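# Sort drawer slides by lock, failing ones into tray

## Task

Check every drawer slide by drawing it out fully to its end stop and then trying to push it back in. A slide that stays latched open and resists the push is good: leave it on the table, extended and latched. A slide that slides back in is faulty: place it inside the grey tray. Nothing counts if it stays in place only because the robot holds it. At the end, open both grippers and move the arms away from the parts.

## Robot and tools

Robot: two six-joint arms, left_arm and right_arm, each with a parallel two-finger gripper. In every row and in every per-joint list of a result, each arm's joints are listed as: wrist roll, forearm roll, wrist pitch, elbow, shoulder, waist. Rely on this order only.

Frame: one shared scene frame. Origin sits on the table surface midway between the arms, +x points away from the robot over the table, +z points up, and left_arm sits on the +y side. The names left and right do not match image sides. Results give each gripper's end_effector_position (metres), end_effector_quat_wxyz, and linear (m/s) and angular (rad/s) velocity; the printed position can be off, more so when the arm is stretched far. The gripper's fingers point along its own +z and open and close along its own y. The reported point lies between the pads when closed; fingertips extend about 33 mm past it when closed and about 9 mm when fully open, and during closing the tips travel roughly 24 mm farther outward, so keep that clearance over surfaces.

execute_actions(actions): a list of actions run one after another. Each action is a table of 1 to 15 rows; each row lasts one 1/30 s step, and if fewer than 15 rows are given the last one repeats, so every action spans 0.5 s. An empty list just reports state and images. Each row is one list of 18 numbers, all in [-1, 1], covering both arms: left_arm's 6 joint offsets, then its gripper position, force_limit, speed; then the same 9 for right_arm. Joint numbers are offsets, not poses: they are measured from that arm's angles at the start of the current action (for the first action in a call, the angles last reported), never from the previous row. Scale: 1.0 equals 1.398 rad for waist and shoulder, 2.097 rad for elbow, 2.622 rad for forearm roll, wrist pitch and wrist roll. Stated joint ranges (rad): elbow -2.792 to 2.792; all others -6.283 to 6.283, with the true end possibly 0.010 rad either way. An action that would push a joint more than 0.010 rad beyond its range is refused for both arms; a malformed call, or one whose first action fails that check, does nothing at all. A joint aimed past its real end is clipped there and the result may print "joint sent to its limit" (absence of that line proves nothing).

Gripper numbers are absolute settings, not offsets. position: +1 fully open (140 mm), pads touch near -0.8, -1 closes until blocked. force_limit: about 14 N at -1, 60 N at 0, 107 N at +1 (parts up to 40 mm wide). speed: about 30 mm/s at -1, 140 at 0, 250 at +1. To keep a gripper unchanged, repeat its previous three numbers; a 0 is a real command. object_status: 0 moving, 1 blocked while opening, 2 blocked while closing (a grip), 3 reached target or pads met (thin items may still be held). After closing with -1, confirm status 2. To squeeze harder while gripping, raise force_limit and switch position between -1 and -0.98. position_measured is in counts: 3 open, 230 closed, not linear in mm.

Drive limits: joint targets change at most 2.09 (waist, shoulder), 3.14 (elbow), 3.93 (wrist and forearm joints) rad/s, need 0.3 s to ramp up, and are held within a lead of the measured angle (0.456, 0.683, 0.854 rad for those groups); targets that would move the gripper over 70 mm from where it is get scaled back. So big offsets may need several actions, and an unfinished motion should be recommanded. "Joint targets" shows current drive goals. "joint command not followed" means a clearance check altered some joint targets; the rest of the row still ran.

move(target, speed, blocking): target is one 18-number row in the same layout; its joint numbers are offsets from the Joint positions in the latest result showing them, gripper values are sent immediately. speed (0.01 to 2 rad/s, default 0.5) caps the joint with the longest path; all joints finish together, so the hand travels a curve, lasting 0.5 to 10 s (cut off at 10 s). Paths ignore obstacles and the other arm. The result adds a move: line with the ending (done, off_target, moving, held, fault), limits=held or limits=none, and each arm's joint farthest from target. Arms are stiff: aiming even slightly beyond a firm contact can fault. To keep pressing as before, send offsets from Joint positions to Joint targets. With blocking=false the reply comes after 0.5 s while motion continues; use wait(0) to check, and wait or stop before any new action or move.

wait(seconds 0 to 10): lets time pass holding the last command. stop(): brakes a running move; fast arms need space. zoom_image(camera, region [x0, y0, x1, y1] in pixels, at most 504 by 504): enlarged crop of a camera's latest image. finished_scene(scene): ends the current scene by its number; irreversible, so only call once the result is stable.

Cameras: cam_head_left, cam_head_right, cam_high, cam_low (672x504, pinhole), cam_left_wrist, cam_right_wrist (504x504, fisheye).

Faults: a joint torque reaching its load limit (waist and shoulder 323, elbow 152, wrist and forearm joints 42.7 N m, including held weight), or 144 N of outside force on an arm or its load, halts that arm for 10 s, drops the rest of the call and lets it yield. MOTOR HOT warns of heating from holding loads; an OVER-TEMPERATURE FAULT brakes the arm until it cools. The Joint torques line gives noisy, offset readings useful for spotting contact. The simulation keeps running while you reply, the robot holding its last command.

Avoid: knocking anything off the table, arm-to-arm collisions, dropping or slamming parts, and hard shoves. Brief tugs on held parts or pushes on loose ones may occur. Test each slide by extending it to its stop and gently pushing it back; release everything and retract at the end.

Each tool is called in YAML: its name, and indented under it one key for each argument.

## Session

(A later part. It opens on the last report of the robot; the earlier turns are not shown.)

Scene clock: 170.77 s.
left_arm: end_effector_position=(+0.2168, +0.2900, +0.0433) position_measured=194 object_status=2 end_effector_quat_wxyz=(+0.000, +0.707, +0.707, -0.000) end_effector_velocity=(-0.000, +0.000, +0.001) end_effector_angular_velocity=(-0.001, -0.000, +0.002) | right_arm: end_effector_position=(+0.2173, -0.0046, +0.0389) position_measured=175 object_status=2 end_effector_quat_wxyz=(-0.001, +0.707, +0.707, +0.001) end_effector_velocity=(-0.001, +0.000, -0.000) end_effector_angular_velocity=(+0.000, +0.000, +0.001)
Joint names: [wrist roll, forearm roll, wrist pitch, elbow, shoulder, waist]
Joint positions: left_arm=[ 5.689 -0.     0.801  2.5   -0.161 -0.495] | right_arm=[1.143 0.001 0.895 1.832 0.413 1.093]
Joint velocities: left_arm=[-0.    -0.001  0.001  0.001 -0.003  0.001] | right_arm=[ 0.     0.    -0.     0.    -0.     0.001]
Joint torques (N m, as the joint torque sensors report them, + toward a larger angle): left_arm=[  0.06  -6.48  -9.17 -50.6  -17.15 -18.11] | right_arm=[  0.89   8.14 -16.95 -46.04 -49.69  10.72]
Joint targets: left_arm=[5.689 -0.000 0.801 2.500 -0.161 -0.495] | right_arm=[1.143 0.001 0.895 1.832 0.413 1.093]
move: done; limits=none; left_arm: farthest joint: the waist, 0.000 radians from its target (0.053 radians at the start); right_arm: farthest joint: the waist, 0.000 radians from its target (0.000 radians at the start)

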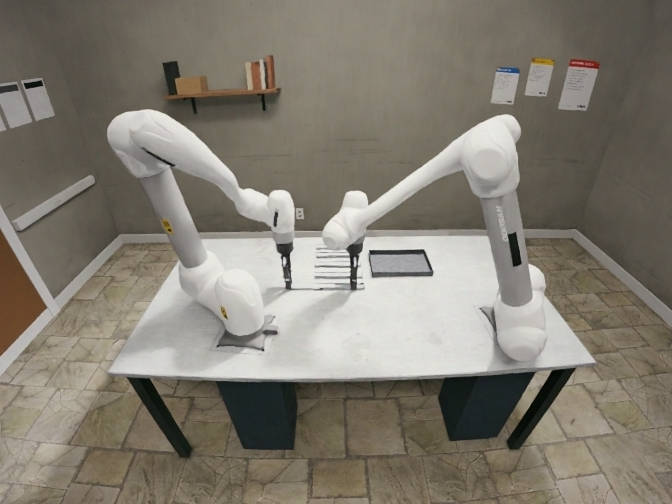

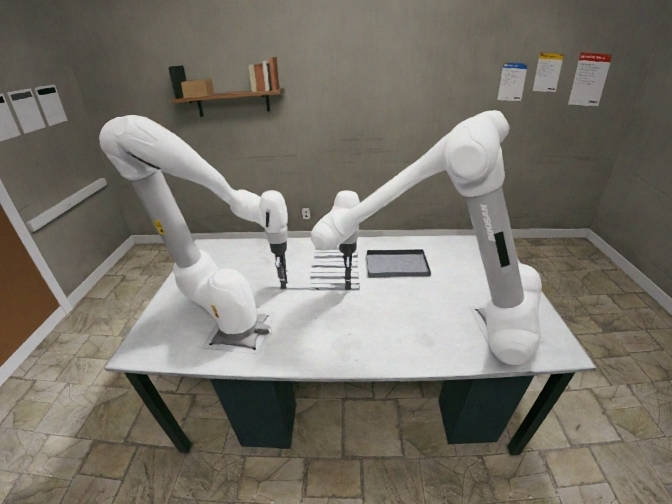

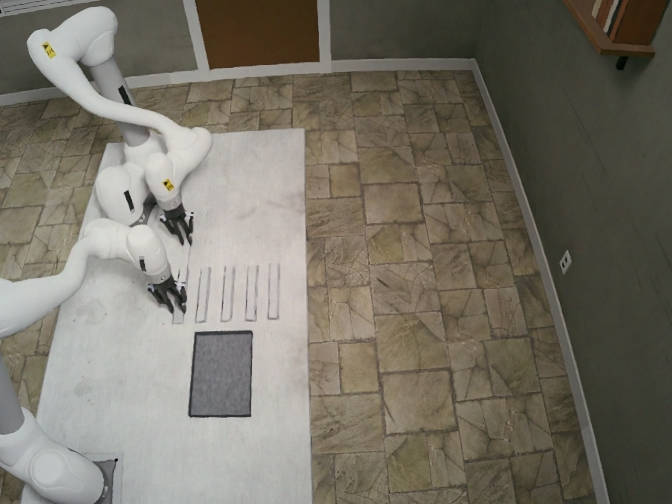

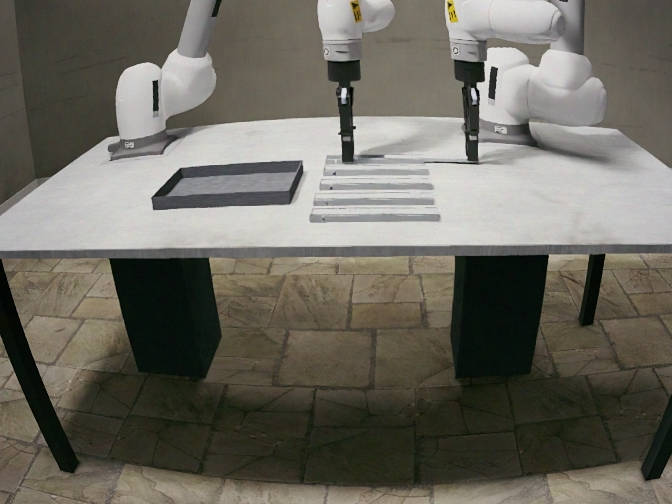

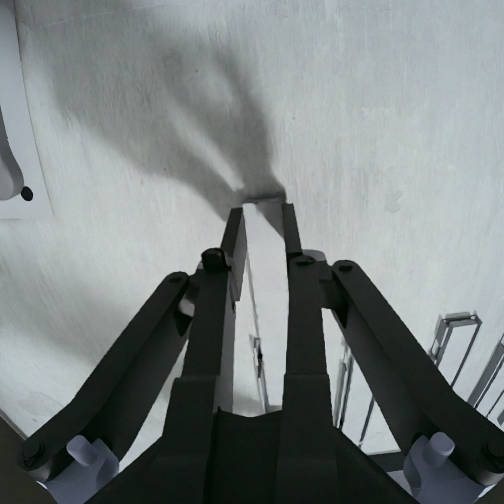

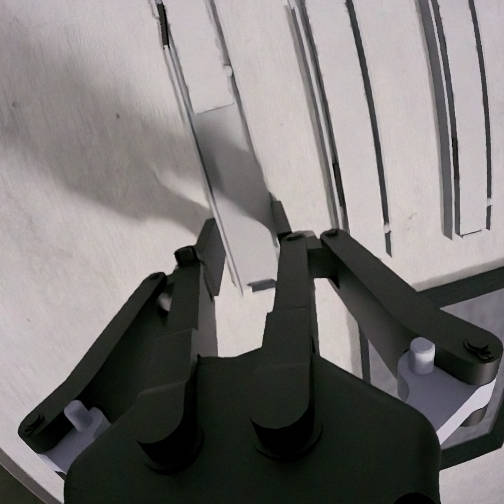

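execute_actions:
  actions:
    - [[0,0,0,0,0,0,-0.2,-0.6,0.3,0,0,0,0,0,0,-0.2,0,0.3]]
    - [[0,0,0.03,-0.015,-0.035,0,-0.2,-0.6,0.3,0,0,0.023,-0.012,-0.025,0,-0.2,0,0.3]]
    - [[0,0,0,0,0,0,-0.2,-0.6,0.3,0,0,0,0,0,0,-0.2,0,0.3]]

Scene clock: 186.60 s.
left_arm: end_effector_position=(+0.2174, +0.2896, +0.0712) position_measured=154 object_status=3 end_effector_quat_wxyz=(+0.001, +0.708, +0.707, +0.000) end_effector_velocity=(-0.001, -0.000, -0.001) end_effector_angular_velocity=(+0.000, +0.001, -0.001) | right_arm: end_effector_position=(+0.2172, -0.0044, +0.0741) position_measured=154 object_status=3 end_effector_quat_wxyz=(-0.001, +0.707, +0.707, +0.001) end_effector_velocity=(+0.000, +0.000, +0.000) end_effector_angular_velocity=(+0.001, +0.001, -0.001)
Joint names: [wrist roll, forearm roll, wrist pitch, elbow, shoulder, waist]
Joint positions: left_arm=[ 5.689 -0.     0.88   2.469 -0.209 -0.495] | right_arm=[1.143 0.001 0.955 1.807 0.378 1.093]
Joint velocities: left_arm=[ 0.    -0.001 -0.     0.001 -0.    -0.001] | right_arm=[-0.     0.001  0.    -0.001  0.    -0.   ]
Joint torques (N m, as the joint torque sensors report them, + toward a larger angle): left_arm=[ -0.15   3.5    0.2  -32.89  -9.73  -6.68] | right_arm=[ -0.11   3.57  -0.38 -35.48 -78.44   3.31]
Joint targets: left_arm=[5.689 -0.000 0.880 2.469 -0.209 -0.495] | right_arm=[1.143 0.001 0.955 1.807 0.378 1.093]

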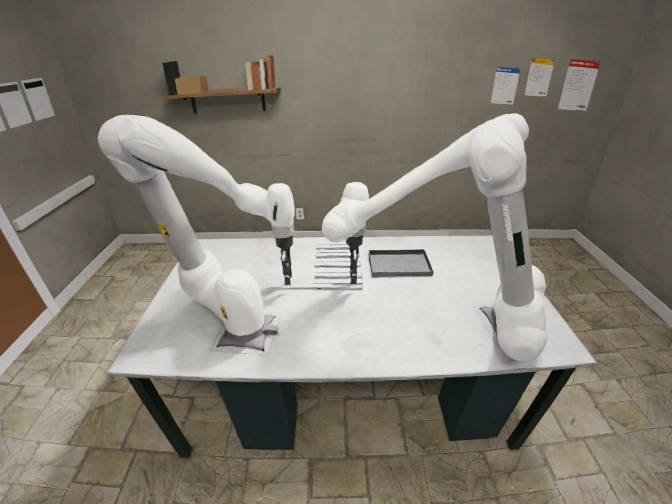

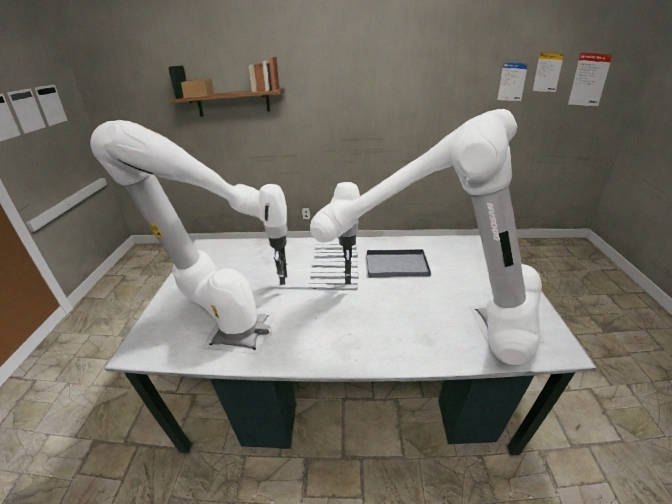

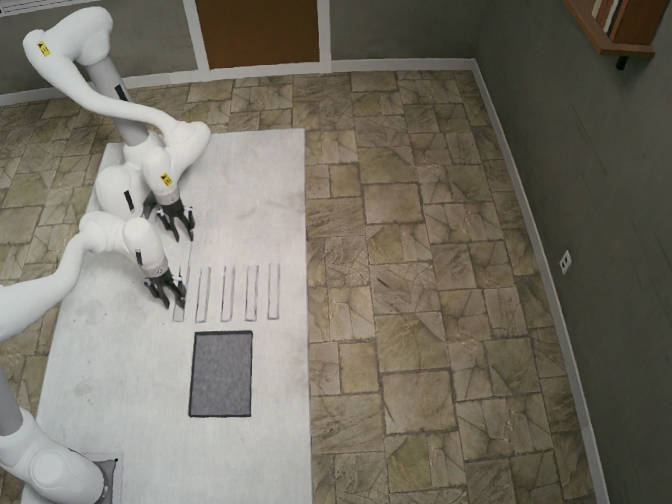

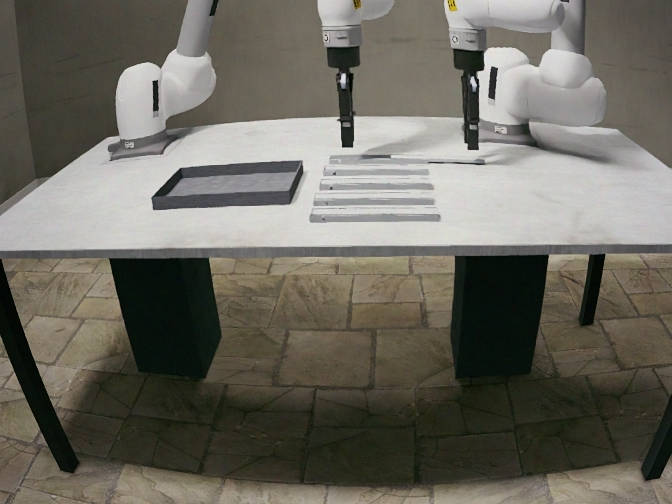

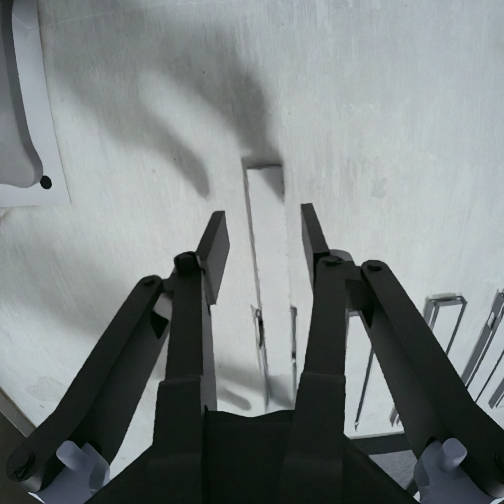

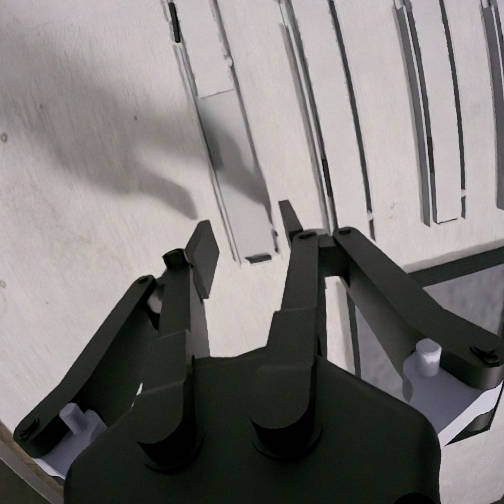

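move:
  target: [-0.054,0,-0.0065,-0.111,0.18,-0.101,-1,-0.6,0.3,-0.0427,0,0.0107,-0.0367,0.0354,-0.08,-0.2,0,0.3]
  speed: 0.3

Scene clock: 220.97 s.
left_arm: end_effector_position=(+0.3041, +0.1537, +0.0761) position_measured=231 object_status=3 end_effector_quat_wxyz=(+0.000, +0.707, +0.707, -0.000) end_effector_velocity=(-0.000, +0.000, -0.001) end_effector_angular_velocity=(+0.001, +0.001, -0.000) | right_arm: end_effector_position=(+0.3058, -0.0050, +0.0748) position_measured=154 object_status=3 end_effector_quat_wxyz=(-0.000, +0.707, +0.707, +0.000) end_effector_velocity=(+0.001, -0.001, -0.001) end_effector_angular_velocity=(-0.001, +0.001, -0.001)
Joint names: [wrist roll, forearm roll, wrist pitch, elbow, shoulder, waist]
Joint positions: left_arm=[ 5.547 -0.     0.863  2.236  0.042 -0.636] | right_arm=[1.031 0.001 0.983 1.73  0.427 0.981]
Joint velocities: left_arm=[-0.     0.     0.     0.     0.001 -0.   ] | right_arm=[-0.     0.     0.     0.     0.001 -0.001]
Joint torques (N m, as the joint torque sensors report them, + toward a larger angle): left_arm=[ -0.17   3.32   0.06 -32.59 -35.04  -5.62] | right_arm=[ -0.07   3.76  -0.34 -35.82 -83.69   2.24]
Joint targets: left_arm=[5.547 -0.000 0.863 2.236 0.042 -0.636] | right_arm=[1.031 0.001 0.983 1.730 0.427 0.981]
move: done; limits=none; left_arm: farthest joint: the waist, 0.000 radians from its target (0.141 radians at the start); right_arm: farthest joint: the waist, 0.000 radians from its target (0.112 radians at the start)

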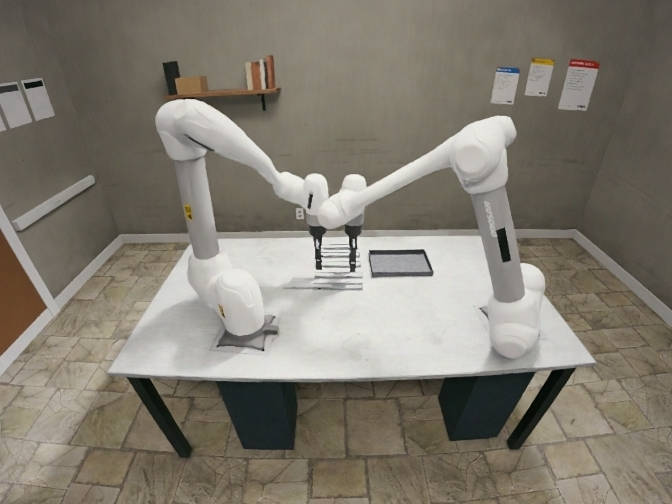

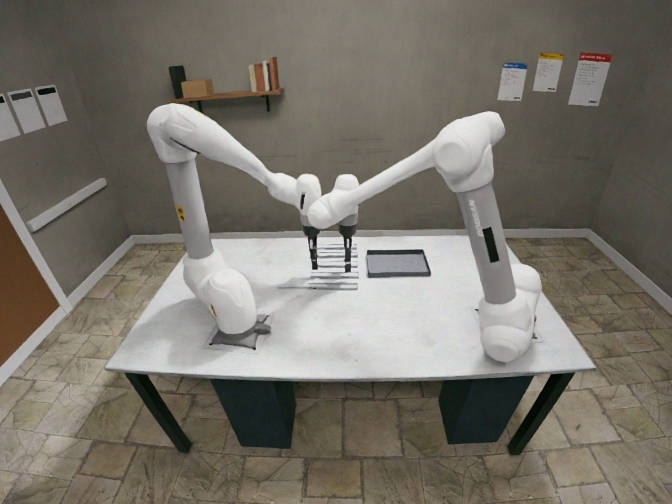

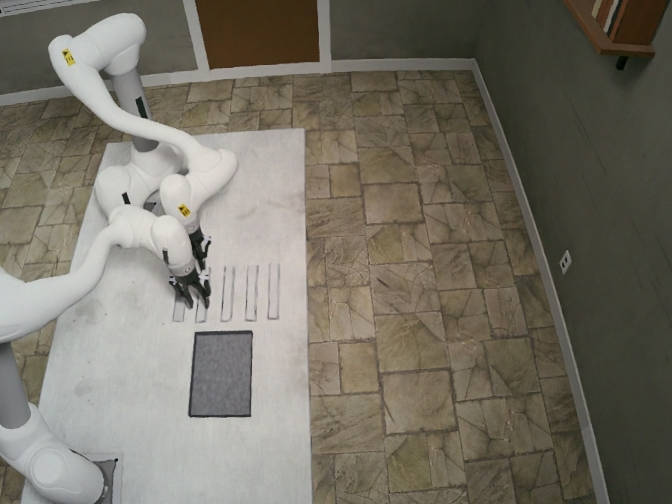

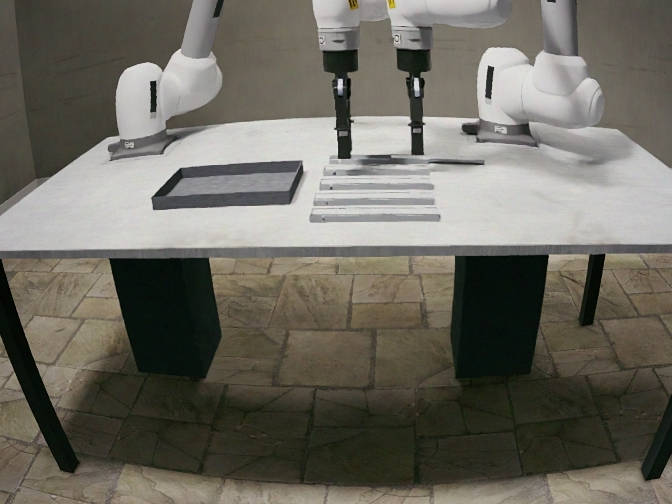

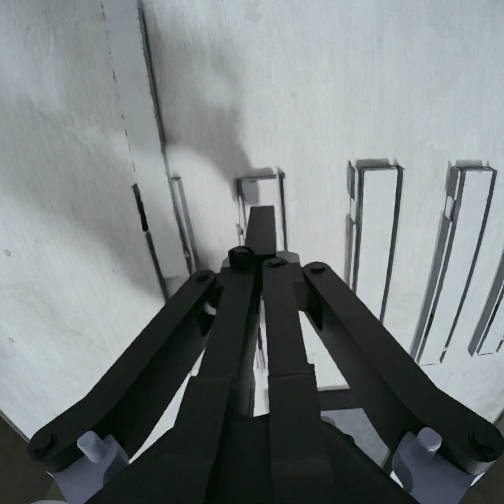

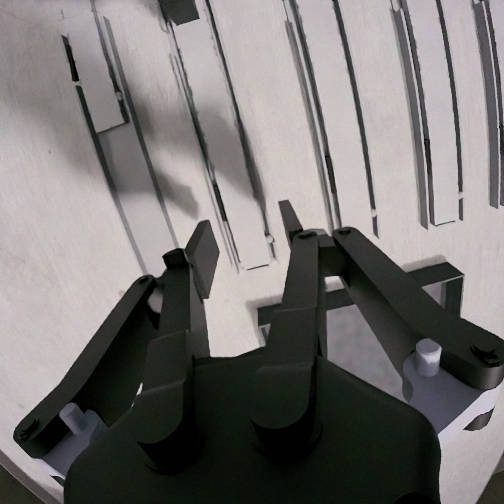

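execute_actions:
  actions:
    - [[0,0,0,0,0,0,-1,-0.6,0.3,0,0,-0.0225,0.012,0.0243,0,-0.2,0,0.3]]
    - [[0,0,0,0,0,0,-1,-0.6,0.3,0,0,0,0,0,0,-0.2,0,0.3]]
    - [[0,0,-0.0275,0.0134,0.032,0,-1,-0.6,0.3,0,0,0,0,0,0,-1,0,-0.7]]
    - [[0,0,0,0,0,0,-1,-0.6,0.3,0,0,0,0,0,0,-1,0,-0.7]]
    - [[0,0,0,0,0,0,-1,-0.6,0.3,0,0,0,0,0,0,-1,0,-0.7]]

move:
  target: [0.0313,0,-0.0015,0.0215,-0.0293,0.0587,-1,-0.6,0.3,0,0,0,0,0,0,-1,0,-0.7]
  speed: 0.04

Scene clock: 242.53 s.
left_arm: end_effector_position=(+0.3040, +0.1537, +0.0444) position_measured=231 object_status=3 end_effector_quat_wxyz=(-0.000, +0.707, +0.707, -0.000) end_effector_velocity=(+0.001, +0.000, -0.000) end_effector_angular_velocity=(+0.000, -0.001, -0.000) | right_arm: end_effector_position=(+0.3057, -0.0052, +0.0388) position_measured=175 object_status=2 end_effector_quat_wxyz=(-0.000, +0.707, +0.707, +0.000) end_effector_velocity=(-0.001, -0.000, -0.000) end_effector_angular_velocity=(-0.001, +0.001, +0.001)
Joint names: [wrist roll, forearm roll, wrist pitch, elbow, shoulder, waist]
Joint positions: left_arm=[ 5.547 -0.     0.791  2.264  0.087 -0.636] | right_arm=[1.031 0.001 0.924 1.755 0.461 0.981]
Joint velocities: left_arm=[-0.     0.002 -0.001  0.     0.     0.   ] | right_arm=[-0.     0.     0.     0.001 -0.     0.   ]
Joint torques (N m, as the joint torque sensors report them, + toward a larger angle): left_arm=[ -0.07   3.04  -1.79 -24.98 -29.98  -6.31] | right_arm=[  0.41   2.95  -1.9  -25.12 -66.32   1.16]
Joint targets: left_arm=[5.547 -0.000 0.791 2.264 0.087 -0.636] | right_arm=[1.031 0.001 0.924 1.755 0.461 0.981]

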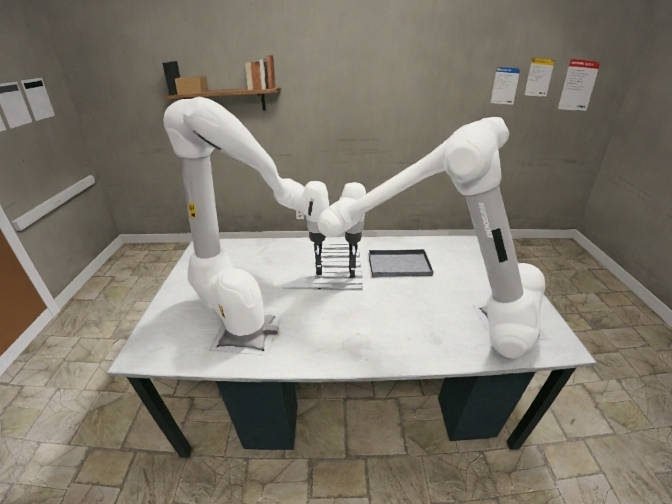

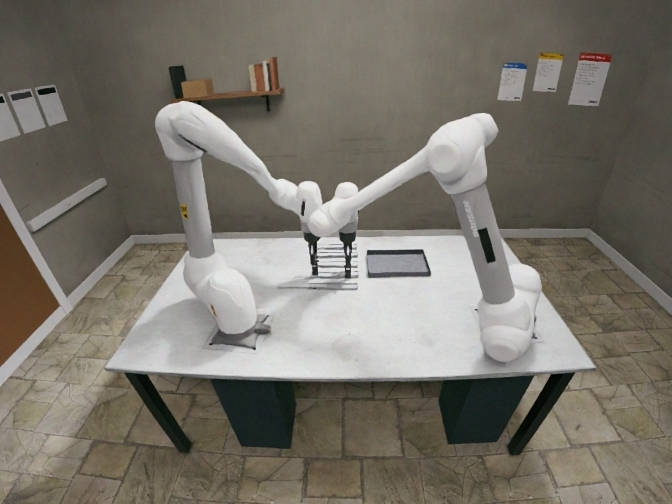

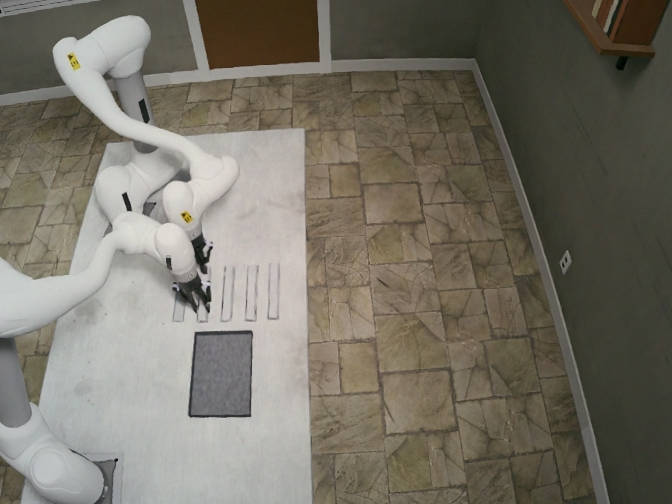

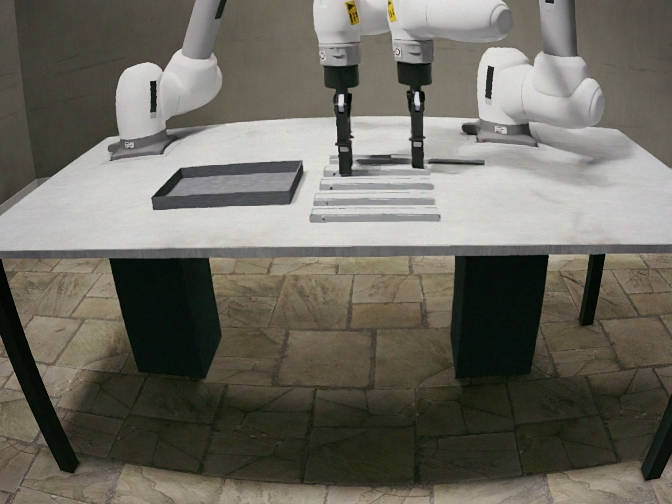

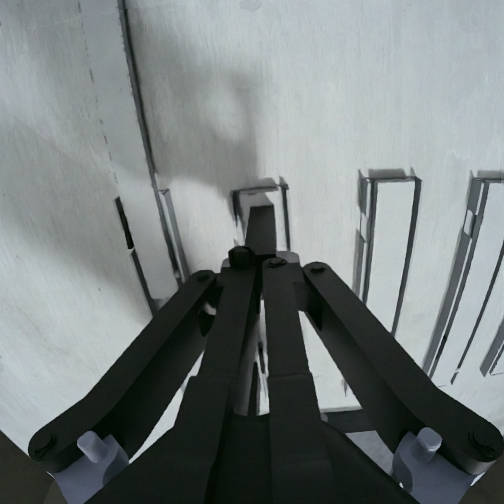

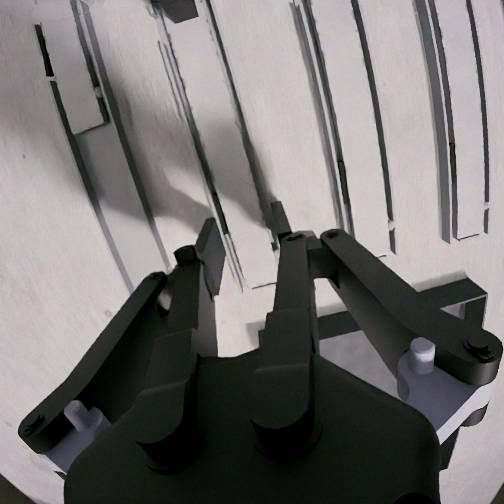

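Scene clock: 244.83 s.
left_arm: end_effector_position=(+0.3042, +0.2004, +0.0445) position_measured=231 object_status=3 end_effector_quat_wxyz=(-0.000, +0.707, +0.707, -0.000) end_effector_velocity=(+0.000, +0.000, -0.001) end_effector_angular_velocity=(+0.000, -0.001, -0.001) | right_arm: end_effector_position=(+0.3057, -0.0052, +0.0388) position_measured=175 object_status=2 end_effector_quat_wxyz=(-0.000, +0.707, +0.707, +0.000) end_effector_velocity=(-0.001, -0.000, -0.001) end_effector_angular_velocity=(-0.001, +0.001, +0.001)
Joint names: [wrist roll, forearm roll, wrist pitch, elbow, shoulder, waist]
Joint positions: left_arm=[ 5.629 -0.     0.787  2.309  0.046 -0.554] | right_arm=[1.031 0.001 0.924 1.755 0.461 0.981]
Joint velocities: left_arm=[ 0.     0.001 -0.003  0.002  0.     0.   ] | right_arm=[ 0.    -0.     0.     0.     0.001  0.001]
Joint torques (N m, as the joint torque sensors report them, + toward a larger angle): left_arm=[ -0.19   2.54   1.5  -22.47 -27.99  -5.45] | right_arm=[  0.     2.68  -1.19 -24.04 -65.38   1.02]
Joint targets: left_arm=[5.629 -0.000 0.787 2.309 0.046 -0.554] | right_arm=[1.031 0.001 0.924 1.755 0.461 0.981]
move: done; limits=none; left_arm: farthest joint: the waist, 0.000 radians from its target (0.083 radians at the start); right_arm: farthest joint: the waist, 0.000 radians from its target (0.000 radians at the start)

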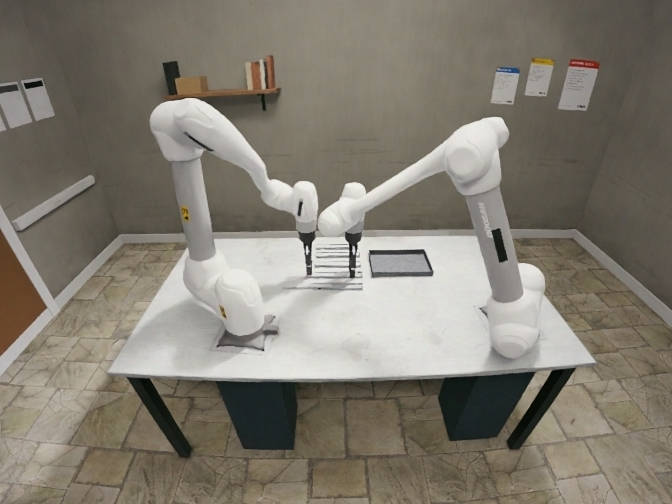

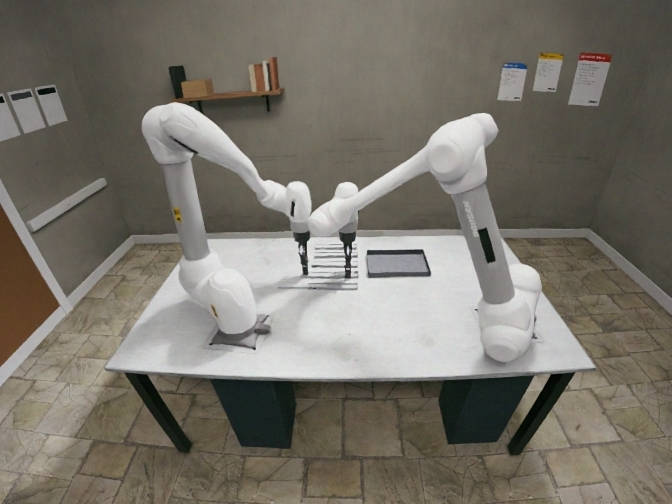

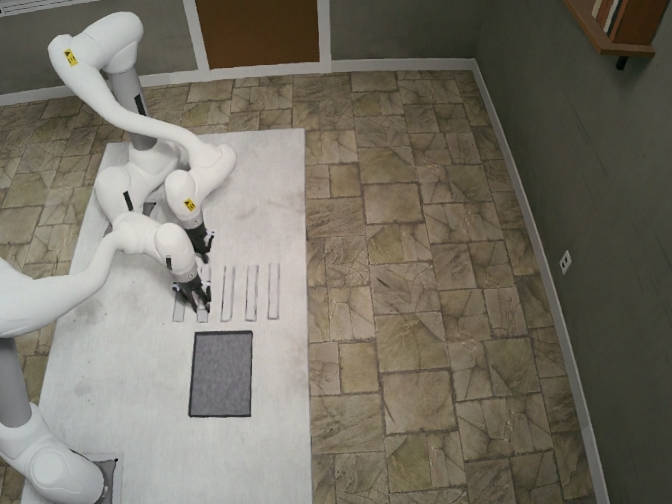

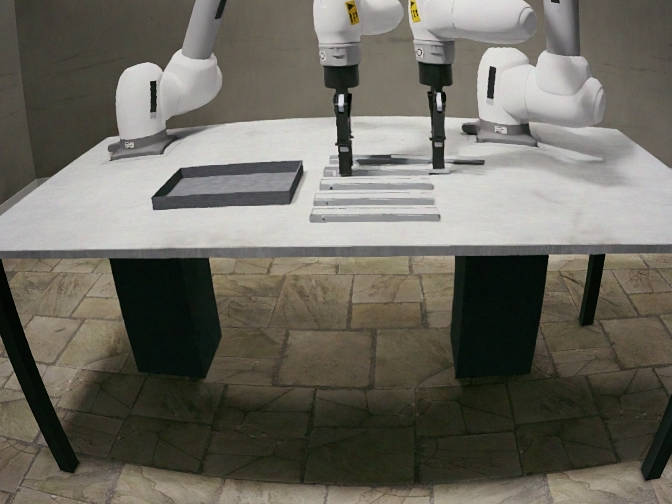

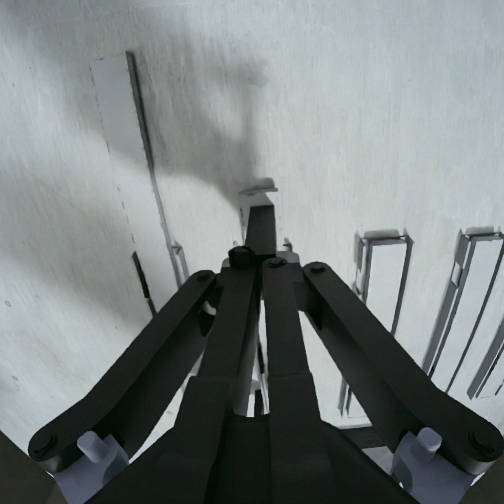

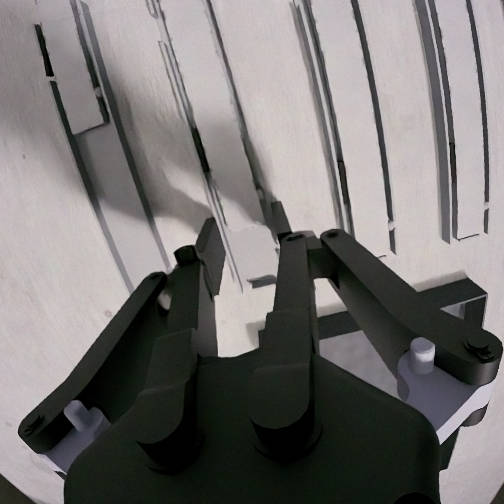

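execute_actions:
  actions:
    - [[0,0,0.0053,-0.0026,-0.006,0,-1,-0.6,0.3,0,0,0,0,0,0,-1,0,-0.7]]
    - [[0,0,0.0053,-0.0026,-0.006,0,-0.35,-0.6,0.3,0,0,0,0,0,0,-1,0,-0.7]]
    - [[0,0,-0.0066,0.0032,0.0075,0,-0.35,-0.6,0.3,0,0,0,0,0,0,-1,0,-0.7]]
    - [[0,0,0,0,0,0,-1,-0.6,-0.5,0,0,0,0,0,0,-1,0,-0.7]]
    - [[0,0,0,0,0,0,-1,-0.6,-0.5,0,0,0,0,0,0,-1,0,-0.7]]
    - [[0,0,0,0,0,0,-1,-0.6,-0.5,0,0,0,0,0,0,-1,0,-0.7]]

Scene clock: 267.20 s.
left_arm: end_effector_position=(+0.3044, +0.2002, +0.0488) position_measured=231 object_status=3 end_effector_quat_wxyz=(-0.000, +0.707, +0.707, -0.000) end_effector_velocity=(-0.001, +0.001, -0.000) end_effector_angular_velocity=(+0.000, +0.001, +0.002) | right_arm: end_effector_position=(+0.3057, -0.0052, +0.0388) position_measured=175 object_status=2 end_effector_quat_wxyz=(-0.000, +0.707, +0.707, +0.000) end_effector_velocity=(-0.000, -0.001, -0.000) end_effector_angular_velocity=(-0.001, +0.001, +0.001)
Joint names: [wrist roll, forearm roll, wrist pitch, elbow, shoulder, waist]
Joint positions: left_arm=[ 5.629 -0.     0.797  2.305  0.04  -0.554] | right_arm=[1.031 0.001 0.924 1.755 0.461 0.981]
Joint velocities: left_arm=[-0.    -0.001  0.     0.001 -0.     0.001] | right_arm=[-0.001 -0.     0.     0.001 -0.    -0.   ]
Joint torques (N m, as the joint torque sensors report them, + toward a larger angle): left_arm=[ -0.17   3.1   -0.01 -30.31 -34.34  -7.  ] | right_arm=[  0.21   2.65  -1.43 -23.67 -66.18   0.9 ]
Joint targets: left_arm=[5.629 -0.000 0.797 2.305 0.040 -0.554] | right_arm=[1.031 0.001 0.924 1.755 0.461 0.981]

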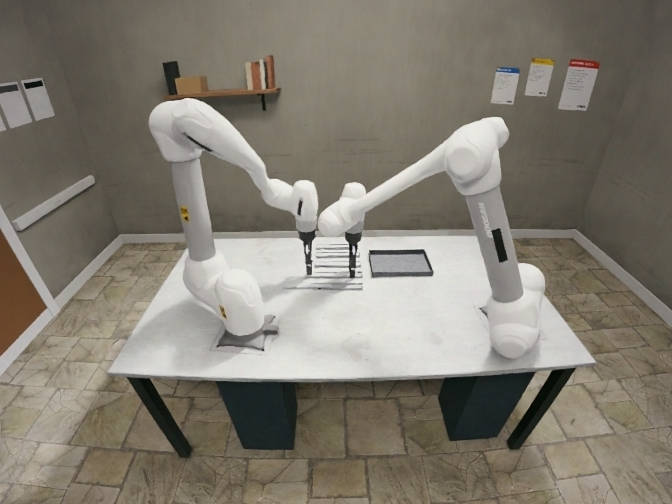

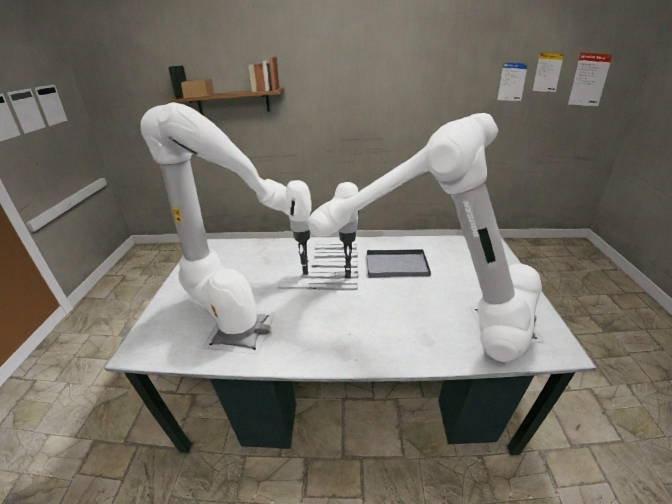

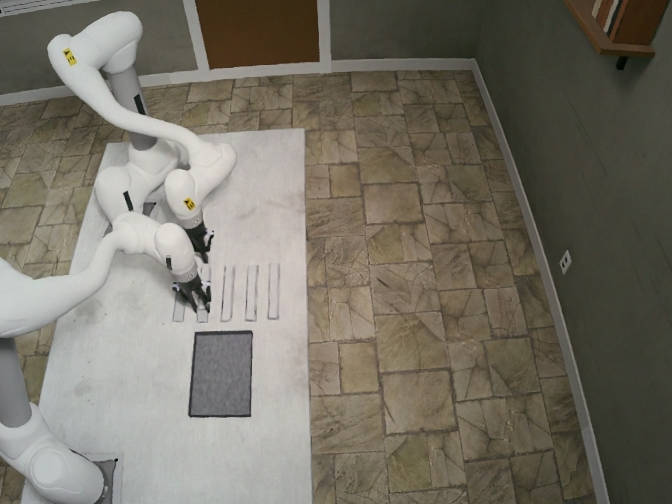

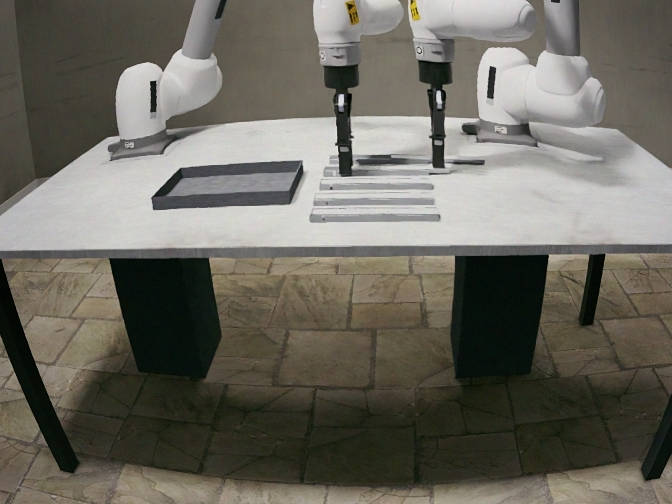

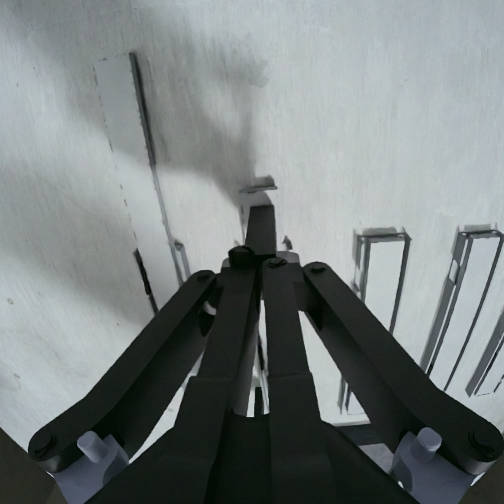

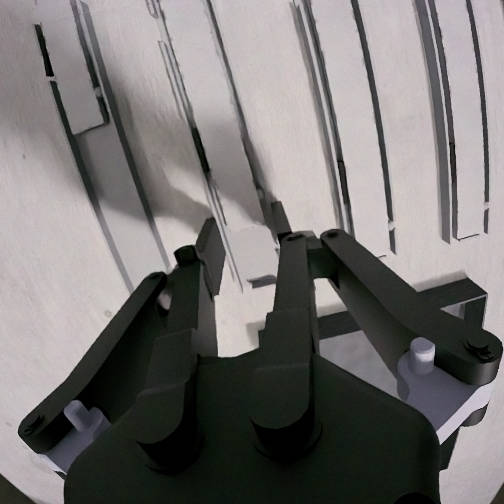

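execute_actions:
  actions:
    - [[0,0,0,0,0,0,-0.35,-0.6,0.3,0,0,0,0,0,0,-1,0,-0.7]]
    - [[0,0,-0.0053,0.0026,0.006,0,-0.35,-0.6,0.3,0,0,0,0,0,0,-1,0,-0.7]]
    - [[0,0,0,0,0,0,-1,-0.6,-0.5,0,0,0,0,0,0,-1,0,-0.7]]
    - [[0,0,0,0,0,0,-1,-0.6,-0.5,0,0,0,0,0,0,-1,0,-0.7]]
    - [[0,0,0,0,0,0,-1,-0.6,-0.5,0,0,0,0,0,0,-1,0,-0.7]]

Scene clock: 286.93 s.
left_arm: end_effector_position=(+0.3041, +0.2004, +0.0431) position_measured=194 object_status=2 end_effector_quat_wxyz=(-0.000, +0.707, +0.707, -0.000) end_effector_velocity=(+0.000, +0.000, +0.001) end_effector_angular_velocity=(-0.001, +0.001, +0.003) | right_arm: end_effector_position=(+0.3057, -0.0052, +0.0388) position_measured=175 object_status=2 end_effector_quat_wxyz=(-0.000, +0.707, +0.707, +0.000) end_effector_velocity=(+0.001, +0.001, +0.001) end_effector_angular_velocity=(+0.002, -0.001, -0.000)
Joint names: [wrist roll, forearm roll, wrist pitch, elbow, shoulder, waist]
Joint positions: left_arm=[ 5.629 -0.     0.783  2.31   0.048 -0.554] | right_arm=[1.031 0.001 0.924 1.755 0.461 0.981]
Joint velocities: left_arm=[-0.    -0.002  0.002 -0.001 -0.001  0.001] | right_arm=[-0.     0.    -0.    -0.002 -0.    -0.   ]
Joint torques (N m, as the joint torque sensors report them, + toward a larger angle): left_arm=[ -0.02   4.36  -2.68 -30.45 -30.08  -4.69] | right_arm=[ -0.63   3.02  -0.63 -23.33 -66.37   3.54]
Joint targets: left_arm=[5.629 -0.000 0.783 2.310 0.048 -0.554] | right_arm=[1.031 0.001 0.924 1.755 0.461 0.981]

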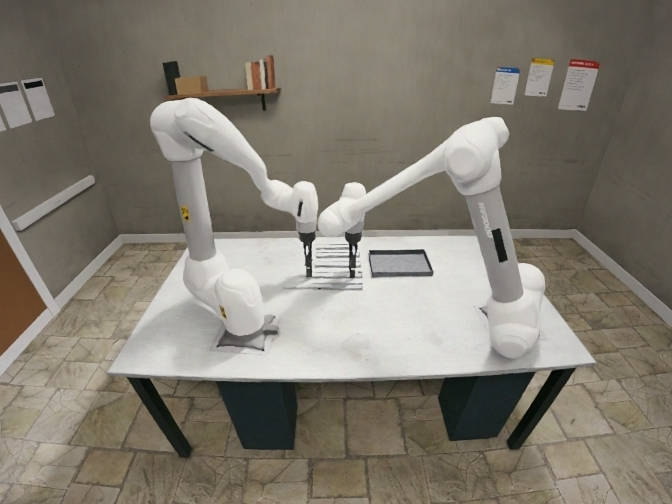

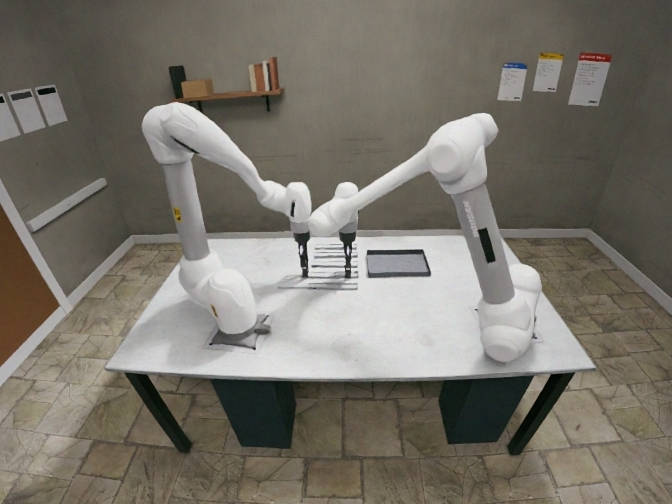

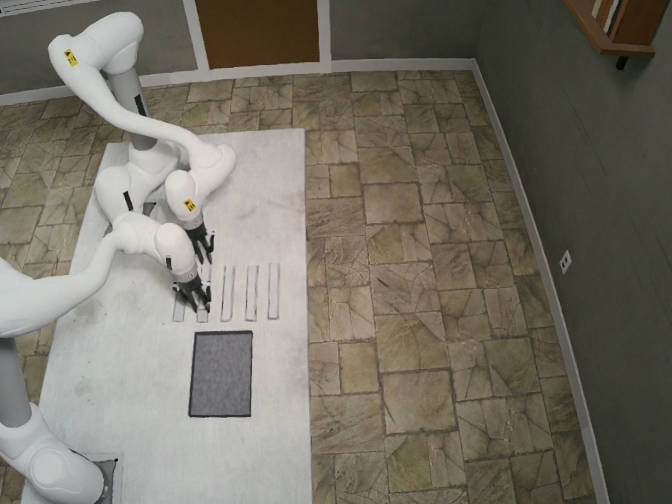

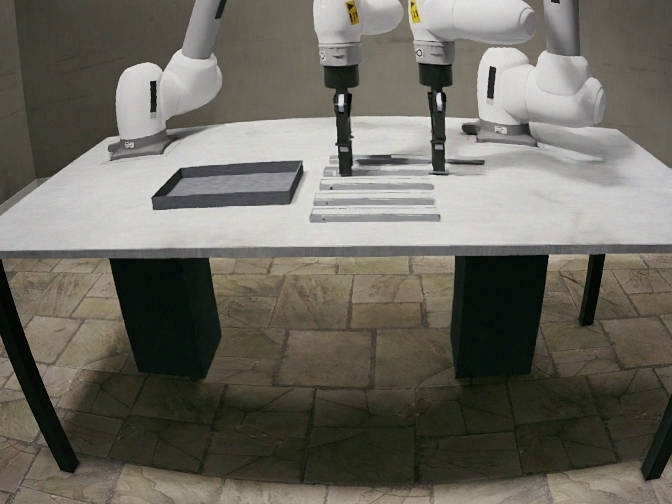

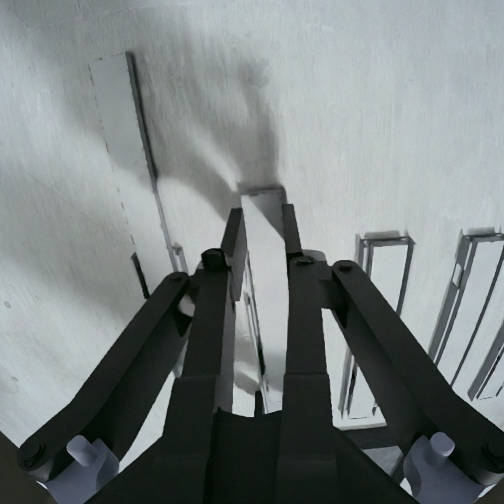

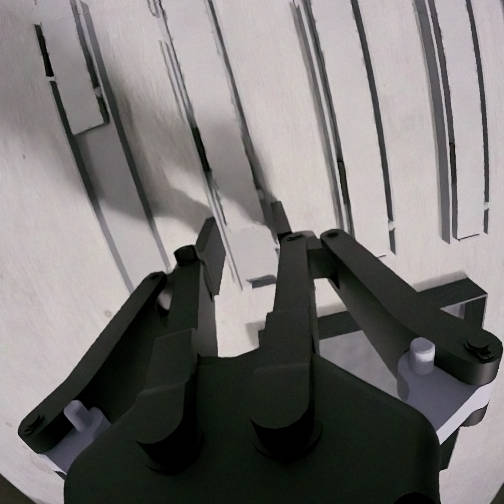

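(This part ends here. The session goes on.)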